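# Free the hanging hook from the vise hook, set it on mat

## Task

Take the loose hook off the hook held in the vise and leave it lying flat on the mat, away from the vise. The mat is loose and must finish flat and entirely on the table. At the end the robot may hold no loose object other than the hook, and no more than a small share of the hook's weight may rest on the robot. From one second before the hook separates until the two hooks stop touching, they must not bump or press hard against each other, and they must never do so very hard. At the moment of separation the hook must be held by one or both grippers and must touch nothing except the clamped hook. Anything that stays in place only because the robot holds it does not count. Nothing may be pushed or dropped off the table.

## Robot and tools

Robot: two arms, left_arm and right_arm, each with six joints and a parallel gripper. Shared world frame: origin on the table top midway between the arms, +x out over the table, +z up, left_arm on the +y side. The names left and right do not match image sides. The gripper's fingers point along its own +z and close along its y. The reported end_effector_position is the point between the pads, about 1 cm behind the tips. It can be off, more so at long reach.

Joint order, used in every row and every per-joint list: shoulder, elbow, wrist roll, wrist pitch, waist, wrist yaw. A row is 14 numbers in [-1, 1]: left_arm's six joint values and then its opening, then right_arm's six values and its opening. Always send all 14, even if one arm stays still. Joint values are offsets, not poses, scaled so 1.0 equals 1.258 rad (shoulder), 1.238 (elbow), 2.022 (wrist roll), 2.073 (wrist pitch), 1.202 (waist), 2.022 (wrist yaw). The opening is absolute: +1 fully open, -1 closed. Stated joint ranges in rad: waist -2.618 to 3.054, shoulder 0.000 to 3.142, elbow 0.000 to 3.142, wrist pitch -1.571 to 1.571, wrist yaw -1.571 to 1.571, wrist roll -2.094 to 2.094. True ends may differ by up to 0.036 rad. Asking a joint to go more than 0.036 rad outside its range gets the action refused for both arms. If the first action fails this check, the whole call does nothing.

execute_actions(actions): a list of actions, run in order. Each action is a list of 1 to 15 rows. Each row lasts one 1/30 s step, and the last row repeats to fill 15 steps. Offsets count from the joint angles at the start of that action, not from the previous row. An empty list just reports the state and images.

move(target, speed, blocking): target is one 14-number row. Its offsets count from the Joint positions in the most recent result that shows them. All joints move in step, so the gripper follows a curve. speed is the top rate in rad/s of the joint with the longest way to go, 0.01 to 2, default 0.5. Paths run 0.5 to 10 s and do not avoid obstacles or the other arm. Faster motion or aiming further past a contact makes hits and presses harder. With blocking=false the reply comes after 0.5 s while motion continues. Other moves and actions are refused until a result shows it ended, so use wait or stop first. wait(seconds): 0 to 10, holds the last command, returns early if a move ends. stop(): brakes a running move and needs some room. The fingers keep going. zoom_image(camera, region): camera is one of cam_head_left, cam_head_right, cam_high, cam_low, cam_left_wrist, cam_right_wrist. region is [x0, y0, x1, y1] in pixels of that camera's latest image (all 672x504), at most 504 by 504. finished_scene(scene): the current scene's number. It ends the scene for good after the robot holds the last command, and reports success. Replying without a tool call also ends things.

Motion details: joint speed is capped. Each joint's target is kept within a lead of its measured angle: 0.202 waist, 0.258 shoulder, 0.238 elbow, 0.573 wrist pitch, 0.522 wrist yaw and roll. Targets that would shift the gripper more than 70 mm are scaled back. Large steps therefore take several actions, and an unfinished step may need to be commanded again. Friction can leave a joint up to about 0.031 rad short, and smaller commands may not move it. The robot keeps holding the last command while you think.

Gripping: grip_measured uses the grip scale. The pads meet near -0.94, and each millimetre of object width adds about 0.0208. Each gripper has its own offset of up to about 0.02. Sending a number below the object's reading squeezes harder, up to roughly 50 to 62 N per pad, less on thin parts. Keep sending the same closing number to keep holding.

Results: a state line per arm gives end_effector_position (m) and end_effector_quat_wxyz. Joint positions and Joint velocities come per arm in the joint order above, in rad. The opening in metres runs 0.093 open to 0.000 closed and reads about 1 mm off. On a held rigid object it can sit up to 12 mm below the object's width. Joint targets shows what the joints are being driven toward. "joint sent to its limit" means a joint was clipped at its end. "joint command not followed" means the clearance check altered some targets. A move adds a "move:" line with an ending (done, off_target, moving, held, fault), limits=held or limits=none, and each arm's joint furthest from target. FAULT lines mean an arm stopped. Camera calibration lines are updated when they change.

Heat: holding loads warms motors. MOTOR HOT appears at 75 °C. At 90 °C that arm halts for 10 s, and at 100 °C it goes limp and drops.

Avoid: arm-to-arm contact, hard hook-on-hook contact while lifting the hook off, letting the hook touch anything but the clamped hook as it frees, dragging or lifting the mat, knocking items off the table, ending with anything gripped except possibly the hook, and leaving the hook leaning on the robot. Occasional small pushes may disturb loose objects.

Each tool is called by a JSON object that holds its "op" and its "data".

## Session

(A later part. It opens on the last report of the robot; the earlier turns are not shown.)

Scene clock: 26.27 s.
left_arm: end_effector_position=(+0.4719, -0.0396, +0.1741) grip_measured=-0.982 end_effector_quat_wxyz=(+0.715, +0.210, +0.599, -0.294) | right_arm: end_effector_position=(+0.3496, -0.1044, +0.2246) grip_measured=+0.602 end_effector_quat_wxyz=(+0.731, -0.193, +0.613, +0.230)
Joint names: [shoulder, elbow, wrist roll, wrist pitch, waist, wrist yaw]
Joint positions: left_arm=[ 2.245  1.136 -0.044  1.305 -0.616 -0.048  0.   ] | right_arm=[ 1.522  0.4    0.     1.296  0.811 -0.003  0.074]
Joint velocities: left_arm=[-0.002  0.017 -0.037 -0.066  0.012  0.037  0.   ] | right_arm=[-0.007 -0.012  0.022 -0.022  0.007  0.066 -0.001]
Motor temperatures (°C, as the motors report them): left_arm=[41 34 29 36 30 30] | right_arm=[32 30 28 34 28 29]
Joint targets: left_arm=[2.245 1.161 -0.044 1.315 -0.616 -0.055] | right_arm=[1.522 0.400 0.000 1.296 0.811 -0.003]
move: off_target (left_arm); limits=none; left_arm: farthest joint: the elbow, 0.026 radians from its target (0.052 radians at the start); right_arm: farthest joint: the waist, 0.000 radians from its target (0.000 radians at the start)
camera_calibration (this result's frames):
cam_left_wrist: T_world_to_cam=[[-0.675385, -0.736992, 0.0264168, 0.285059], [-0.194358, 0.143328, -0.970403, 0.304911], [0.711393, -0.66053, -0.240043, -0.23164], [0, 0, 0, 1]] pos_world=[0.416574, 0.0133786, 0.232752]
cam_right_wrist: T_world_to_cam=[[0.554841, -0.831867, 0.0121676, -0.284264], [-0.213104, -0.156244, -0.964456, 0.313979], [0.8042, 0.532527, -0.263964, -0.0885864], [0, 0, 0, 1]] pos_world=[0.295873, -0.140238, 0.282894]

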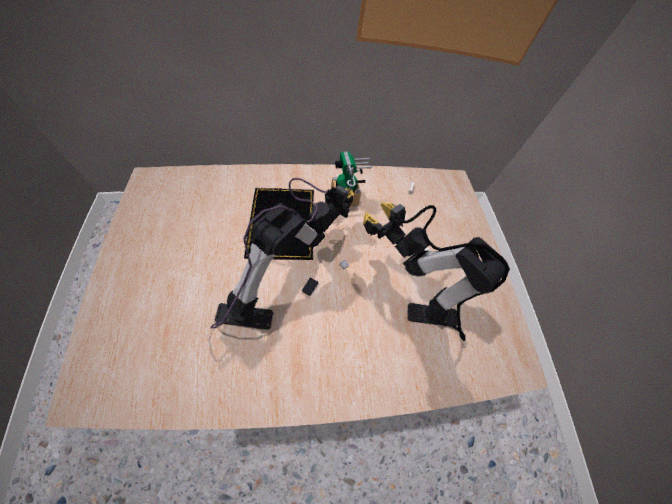

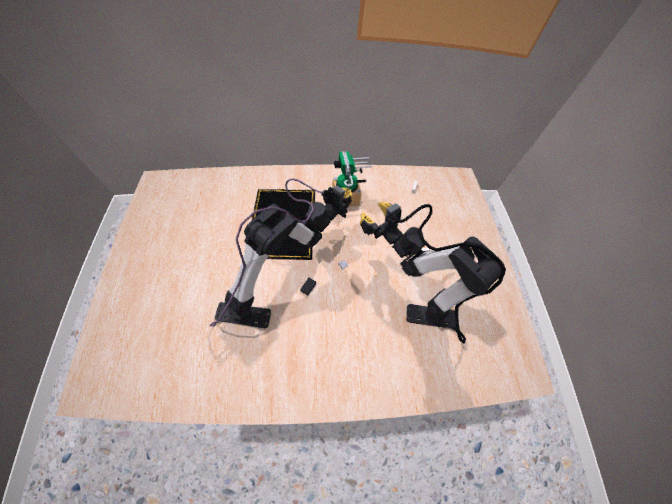

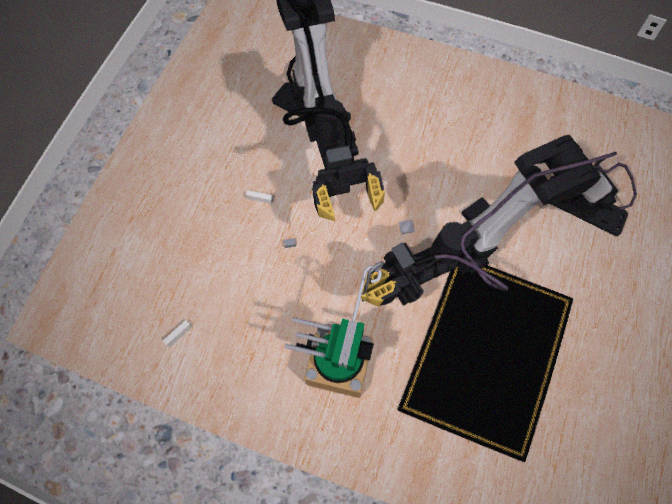

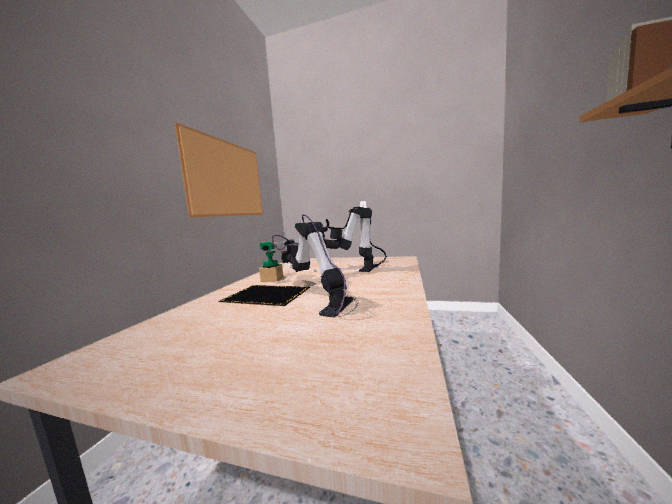

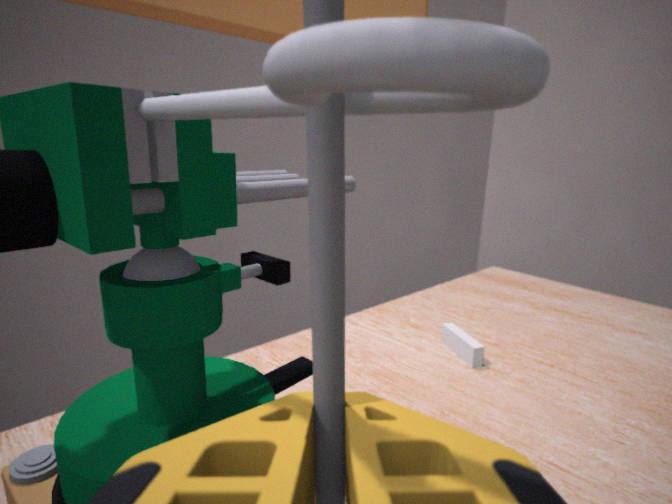

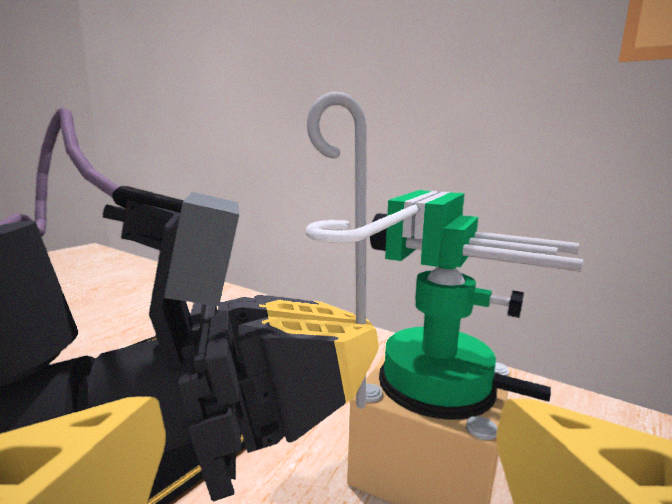

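{"op": "move", "data": {"target": [0,0,0,0.005,0.09,0,-1,0,0,0,0,0,0,0.6], "speed": 0.08}}

Scene clock: 28.10 s.
left_arm: end_effector_position=(+0.5111, +0.0060, +0.1741) grip_measured=-0.982 end_effector_quat_wxyz=(+0.729, +0.179, +0.609, -0.256) | right_arm: end_effector_position=(+0.3496, -0.1044, +0.2246) grip_measured=+0.602 end_effector_quat_wxyz=(+0.731, -0.193, +0.613, +0.230)
Joint names: [shoulder, elbow, wrist roll, wrist pitch, waist, wrist yaw]
Joint positions: left_arm=[ 2.245  1.136 -0.044  1.305 -0.514 -0.048  0.   ] | right_arm=[ 1.522  0.4    0.     1.296  0.811 -0.003  0.074]
Joint velocities: left_arm=[-0.022 -0.022  0.066  0.007  0.007 -0.022  0.   ] | right_arm=[-0.012  0.012 -0.037  0.007 -0.007  0.037 -0.   ]
Motor temperatures (°C, as the motors report them): left_arm=[41 34 29 37 30 30] | right_arm=[32 31 28 35 28 29]
Joint targets: left_arm=[2.245 1.136 -0.044 1.315 -0.508 -0.048] | right_arm=[1.522 0.400 0.000 1.296 0.811 -0.003]
move: done; limits=none; left_arm: farthest joint: the wrist pitch, 0.011 radians from its target (0.011 radians at the start); right_arm: farthest joint: the waist, 0.000 radians from its target (0.000 radians at the start)
camera_calibration (this result's frames):
cam_left_wrist: T_world_to_cam=[[-0.596036, -0.802521, 0.0264909, 0.304932], [-0.208109, 0.122531, -0.9704, 0.313142], [0.77552, -0.583906, -0.240044, -0.26263], [0, 0, 0, 1]] pos_world=[0.450593, 0.0529935, 0.232752]
cam_right_wrist: T_world_to_cam=[[0.554841, -0.831867, 0.0121676, -0.284264], [-0.213104, -0.156244, -0.964456, 0.313979], [0.8042, 0.532527, -0.263964, -0.0885864], [0, 0, 0, 1]] pos_world=[0.295873, -0.140238, 0.282894]

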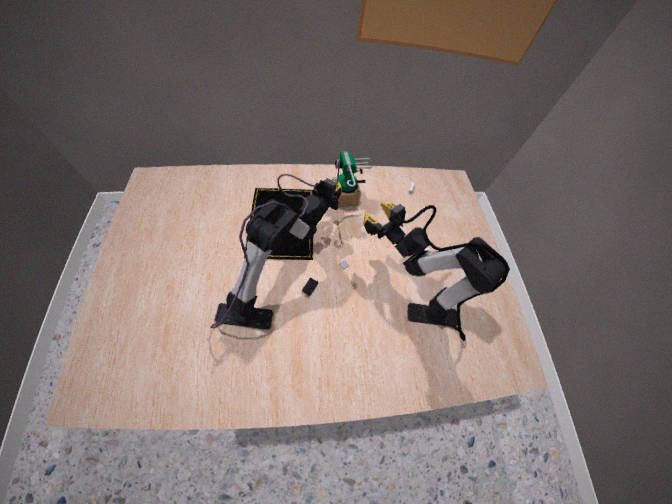

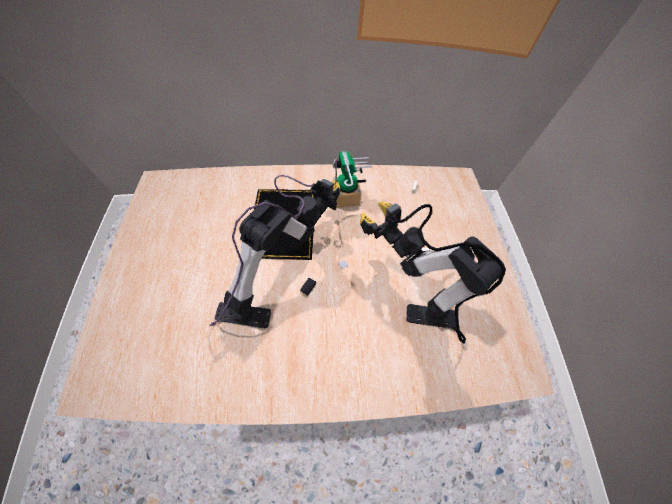

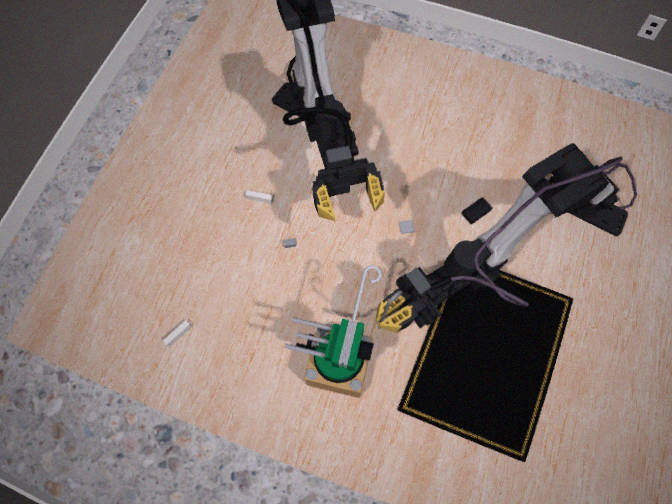

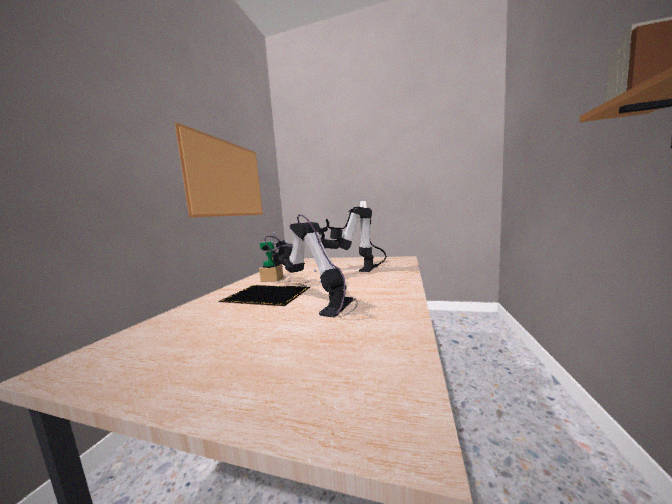

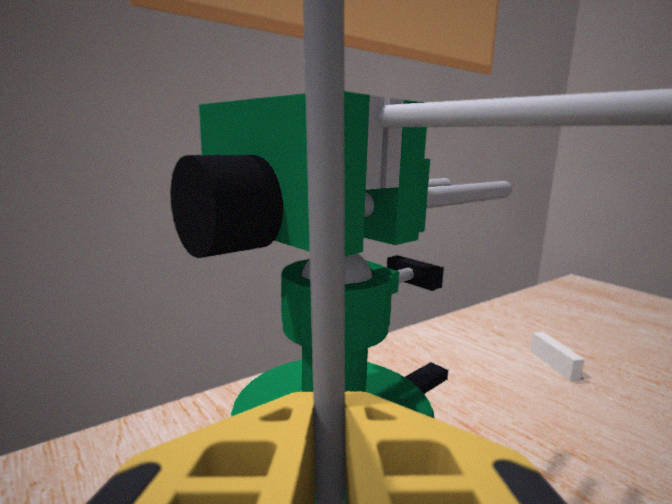

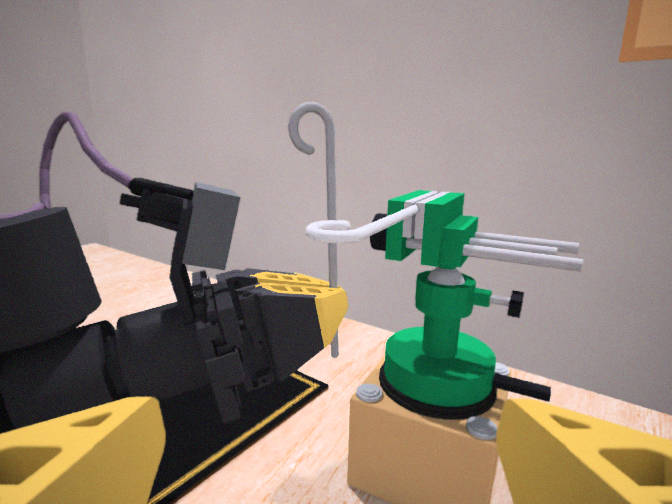

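{"op": "move", "data": {"target": [-0.374,0.051,0,-0.4,0.183,-0.128,-1,0,0,0,0,0,0,0.6], "speed": 0.7}}

{"op": "move", "data": {"target": [0,0,0,-0.57,0,0,-1,0,0,0,0,0,0,0.6], "speed": 0.8}}

Scene clock: 30.53 s.
left_arm: end_effector_position=(+0.5595, +0.1686, +0.2515) grip_measured=-0.982 end_effector_quat_wxyz=(+0.662, +0.055, +0.745, -0.054) | right_arm: end_effector_position=(+0.3496, -0.1044, +0.2246) grip_measured=+0.602 end_effector_quat_wxyz=(+0.731, -0.193, +0.613, +0.230)
Joint names: [shoulder, elbow, wrist roll, wrist pitch, waist, wrist yaw]
Joint positions: left_arm=[ 1.788  1.179 -0.044  0.486 -0.298 -0.3    0.   ] | right_arm=[ 1.522  0.4    0.     1.296  0.811 -0.003  0.074]
Joint velocities: left_arm=[-0.002 -0.002 -0.007 -0.022  0.007 -0.051  0.   ] | right_arm=[ 0.007 -0.007 -0.007  0.007  0.007 -0.037  0.   ]
Motor temperatures (°C, as the motors report them): left_arm=[42 34 29 37 30 30] | right_arm=[32 31 28 35 28 29]
Joint targets: left_arm=[1.774 1.199 -0.044 0.475 -0.294 -0.307] | right_arm=[1.522 0.400 0.000 1.296 0.811 -0.003]
move: off_target (left_arm); limits=none; left_arm: farthest joint: the elbow, 0.021 radians from its target (0.063 radians at the start); right_arm: farthest joint: the waist, 0.000 radians from its target (0.000 radians at the start)
camera_calibration (this result's frames):
cam_left_wrist: T_world_to_cam=[[-0.165615, -0.986065, -0.0157191, 0.263039], [-0.518145, 0.100565, -0.84936, 0.525132], [0.839105, -0.132522, -0.52758, -0.226028], [0, 0, 0, 1]] pos_world=[0.505319, 0.17661, 0.330913]
cam_right_wrist: T_world_to_cam=[[0.554841, -0.831867, 0.0121676, -0.284264], [-0.213104, -0.156244, -0.964456, 0.313979], [0.8042, 0.532527, -0.263964, -0.0885864], [0, 0, 0, 1]] pos_world=[0.295873, -0.140238, 0.282894]

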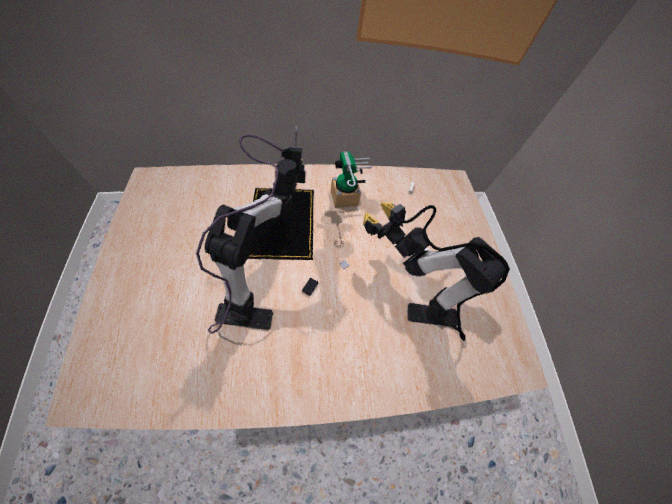

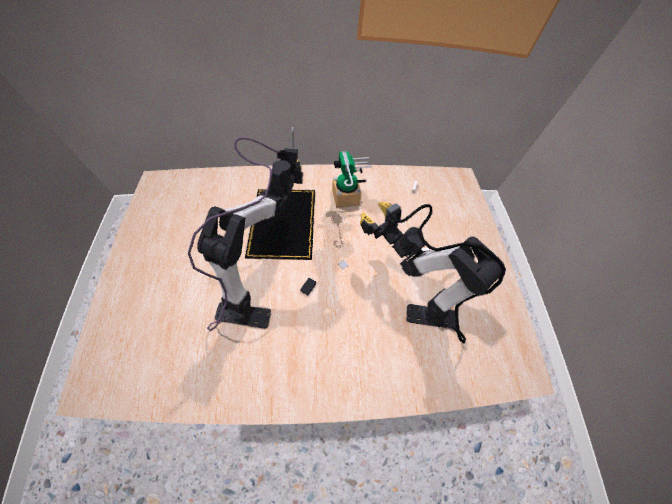

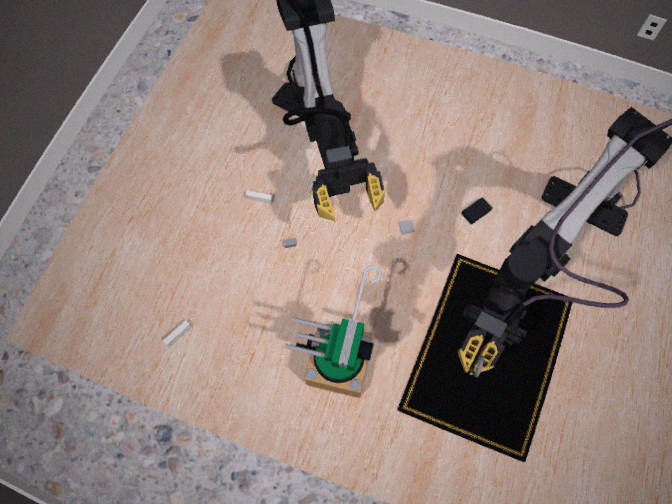

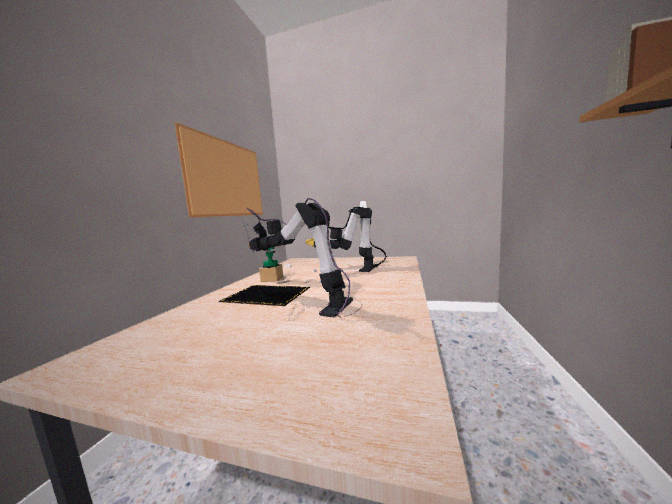

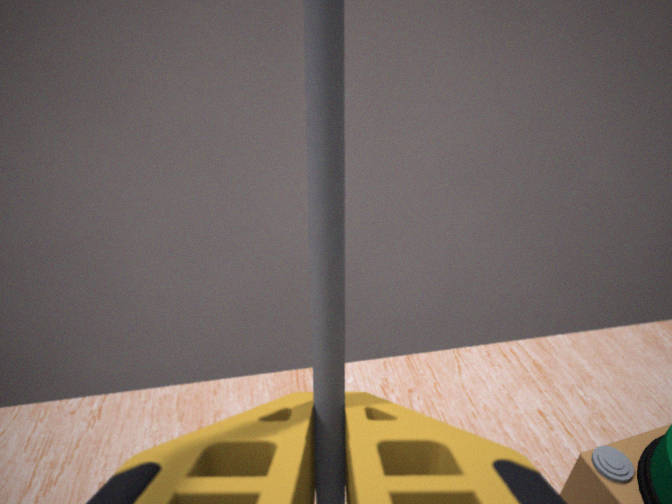

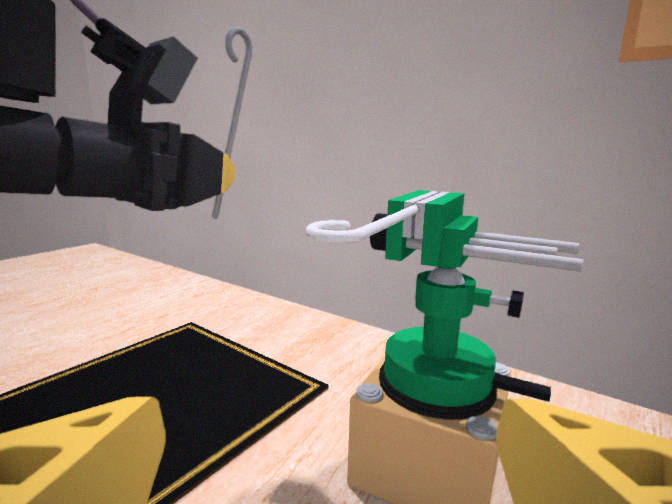

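Scene clock: 32.83 s.
left_arm: end_effector_position=(+0.4086, +0.2427, +0.0546) grip_measured=-0.982 end_effector_quat_wxyz=(+0.170, +0.180, +0.963, +0.109) | right_arm: end_effector_position=(+0.3496, -0.1044, +0.2246) grip_measured=+0.602 end_effector_quat_wxyz=(+0.731, -0.193, +0.613, +0.230)
Joint names: [shoulder, elbow, wrist roll, wrist pitch, waist, wrist yaw]
Joint positions: left_arm=[ 1.788  1.179 -0.044 -0.682 -0.298 -0.3    0.   ] | right_arm=[ 1.522  0.4    0.     1.296  0.811 -0.003  0.074]
Joint velocities: left_arm=[-0.027  0.007 -0.037 -0.037 -0.012 -0.007  0.   ] | right_arm=[-0.002 -0.027  0.037  0.051 -0.012 -0.022 -0.   ]
Motor temperatures (°C, as the motors report them): left_arm=[42 35 29 36 30 30] | right_arm=[32 31 28 35 28 29]
Joint targets: left_arm=[1.788 1.179 -0.044 -0.695 -0.298 -0.300] | right_arm=[1.522 0.400 0.000 1.296 0.811 -0.003]
move: done; limits=none; left_arm: farthest joint: the wrist pitch, 0.014 radians from its target (1.182 radians at the start); right_arm: farthest joint: the waist, 0.000 radians from its target (0.000 radians at the start)
camera_calibration (this result's frames):
cam_left_wrist: T_world_to_cam=[[-0.33447, -0.903209, -0.268969, 0.370697], [-0.941582, 0.308344, 0.135449, 0.340982], [-0.0394035, 0.29856, -0.953577, 0.0841381], [0, 0, 0, 1]] pos_world=[0.448365, 0.204557, 0.133753]
cam_right_wrist: T_world_to_cam=[[0.554841, -0.831867, 0.0121676, -0.284264], [-0.213104, -0.156244, -0.964456, 0.313979], [0.8042, 0.532527, -0.263964, -0.0885864], [0, 0, 0, 1]] pos_world=[0.295873, -0.140238, 0.282894]

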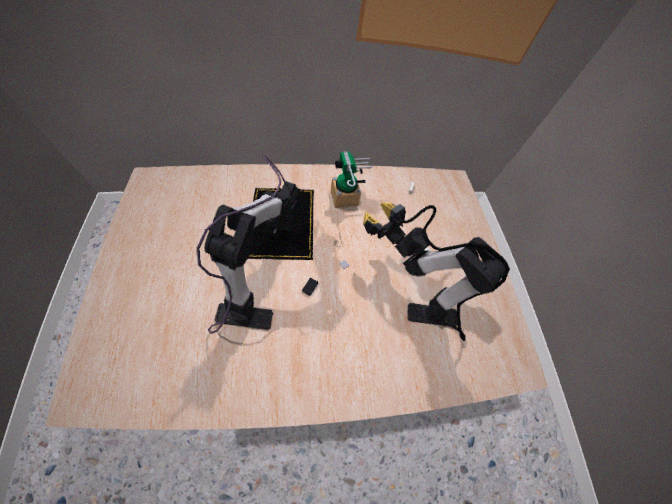

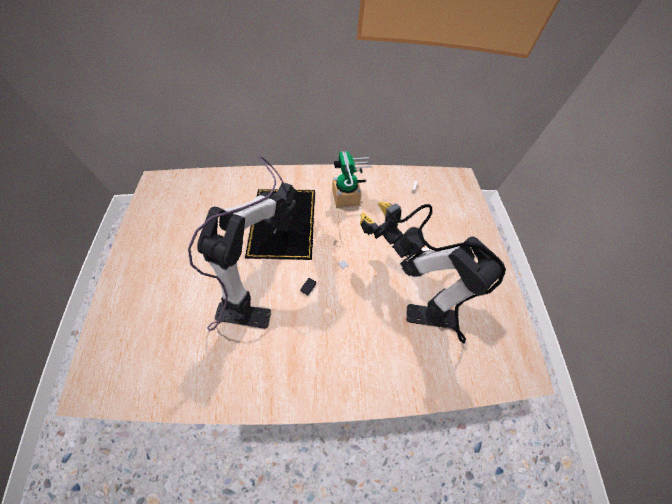

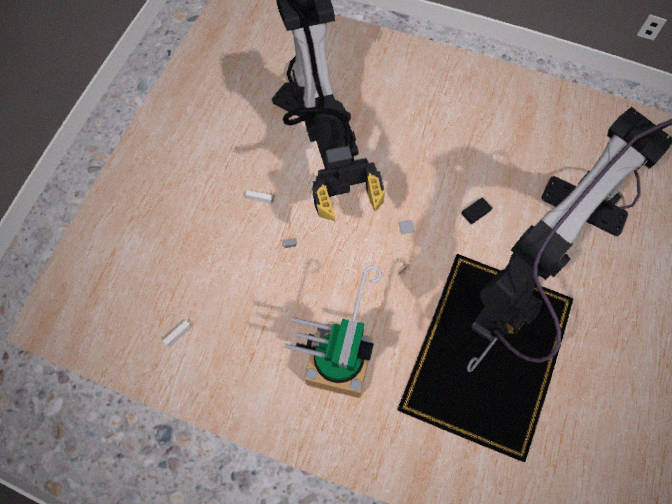

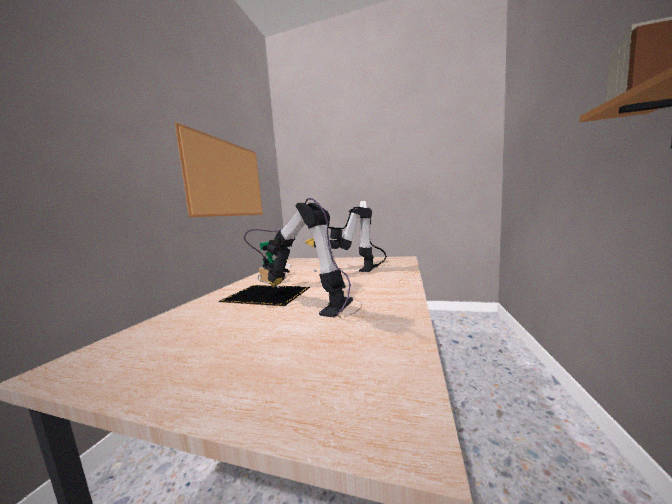

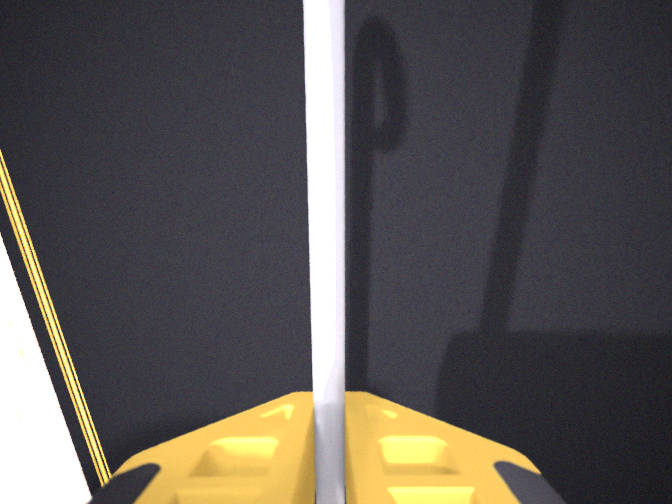

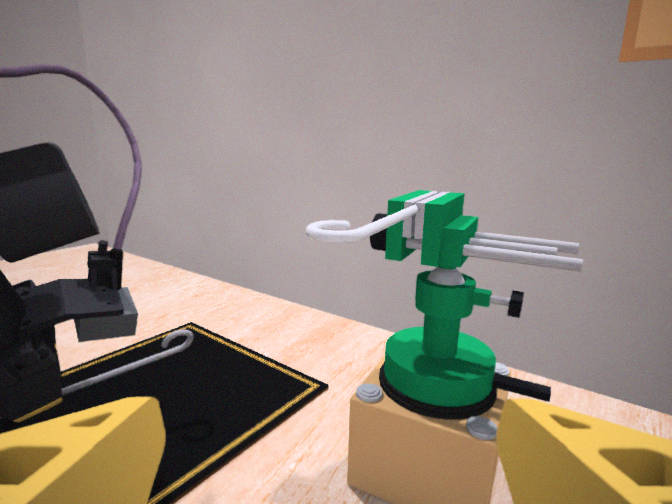

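{"op": "move", "data": {"target": [0.093,0,0,-0.015,0,0,-1,0,0,0,0,0,0,0.6], "speed": 0.12}}

{"op": "zoom_image", "data": {"camera": "cam_right_wrist", "region": [0,280,260,480]}}

Scene clock: 34.30 s.
left_arm: end_effector_position=(+0.3982, +0.2478, +0.0195) grip_measured=-0.982 end_effector_quat_wxyz=(+0.116, +0.190, +0.967, +0.124) | right_arm: end_effector_position=(+0.3496, -0.1044, +0.2246) grip_measured=+0.602 end_effector_quat_wxyz=(+0.731, -0.193, +0.613, +0.230)
Joint names: [shoulder, elbow, wrist roll, wrist pitch, waist, wrist yaw]
Joint positions: left_arm=[ 1.885  1.179 -0.044 -0.699 -0.298 -0.3    0.   ] | right_arm=[ 1.522  0.4    0.     1.296  0.811 -0.003  0.074]
Joint velocities: left_arm=[-0.007 -0.017  0.007  0.007  0.002 -0.037  0.   ] | right_arm=[ 0.007  0.012 -0.022 -0.037 -0.002 -0.066 -0.001]
Motor temperatures (°C, as the motors report them): left_arm=[42 35 29 36 30 30] | right_arm=[32 31 28 35 28 29]
Joint targets: left_arm=[1.905 1.179 -0.044 -0.713 -0.298 -0.300] | right_arm=[1.522 0.400 0.000 1.296 0.811 -0.003]
move: done; limits=none; left_arm: farthest joint: the shoulder, 0.020 radians from its target (0.117 radians at the start); right_arm: farthest joint: the waist, 0.000 radians from its target (0.000 radians at the start)
camera_calibration (this result's frames):
cam_left_wrist: T_world_to_cam=[[-0.362807, -0.889304, -0.278406, 0.370399], [-0.921766, 0.29862, 0.247333, 0.326741], [-0.136816, 0.34636, -0.928071, 0.0751605], [0, 0, 0, 1]] pos_world=[0.445846, 0.205793, 0.0920619]
cam_right_wrist: T_world_to_cam=[[0.554841, -0.831867, 0.0121676, -0.284264], [-0.213104, -0.156244, -0.964456, 0.313979], [0.8042, 0.532527, -0.263964, -0.0885864], [0, 0, 0, 1]] pos_world=[0.295873, -0.140238, 0.282894]

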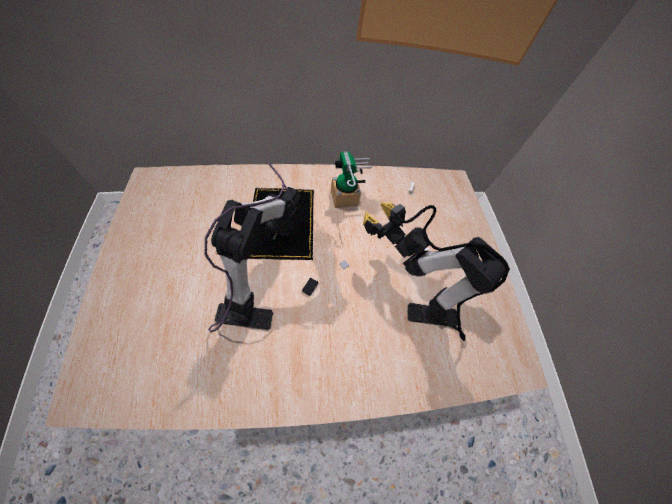

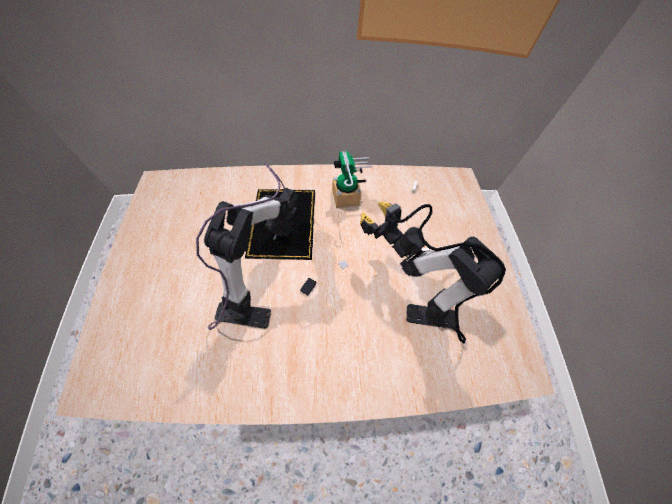

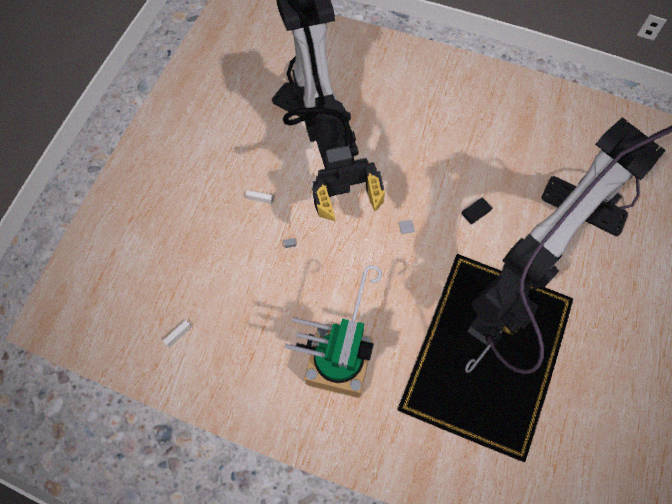

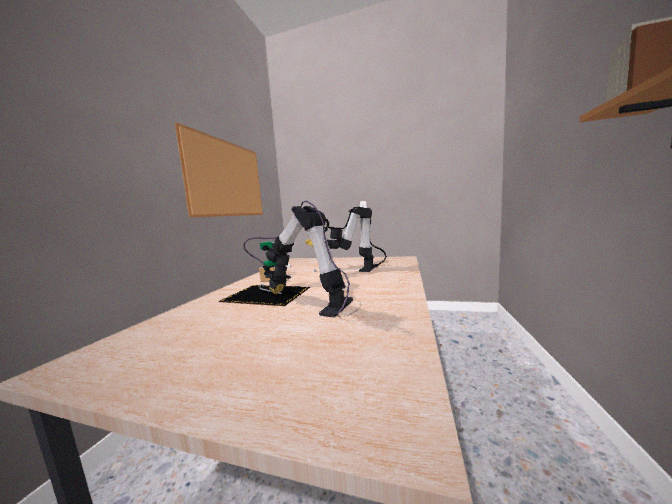

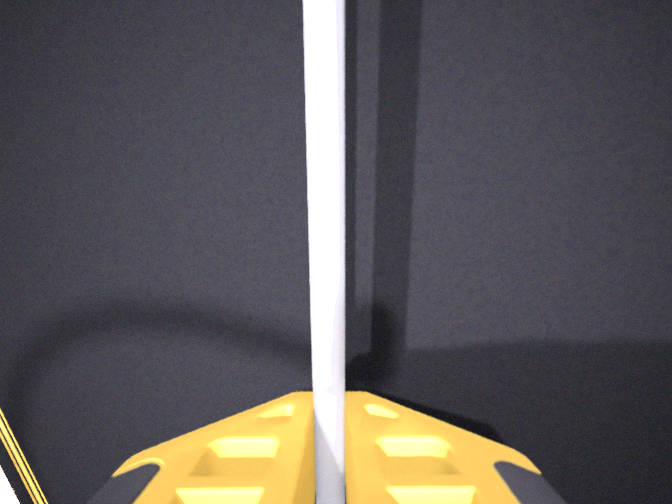

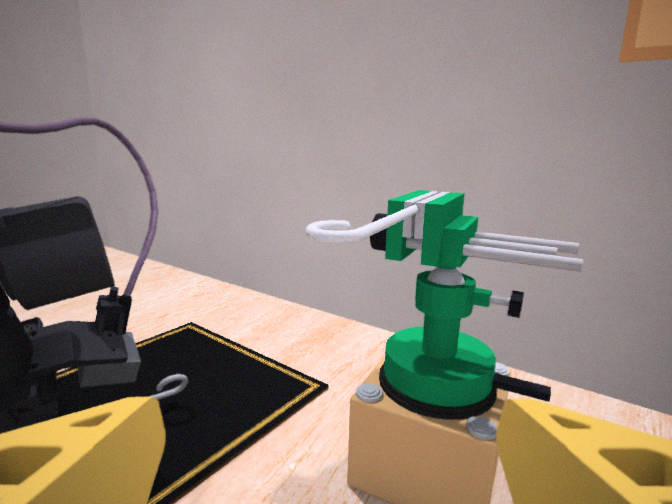

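Region (0, 280, 260, 480) of cam_right_wrist's 672x504 image, scaled by 1.938, with more detail than that image has; it fills the top 388 rows of this view, and the rest is white.

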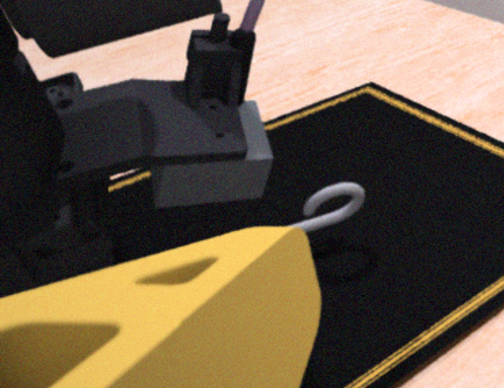

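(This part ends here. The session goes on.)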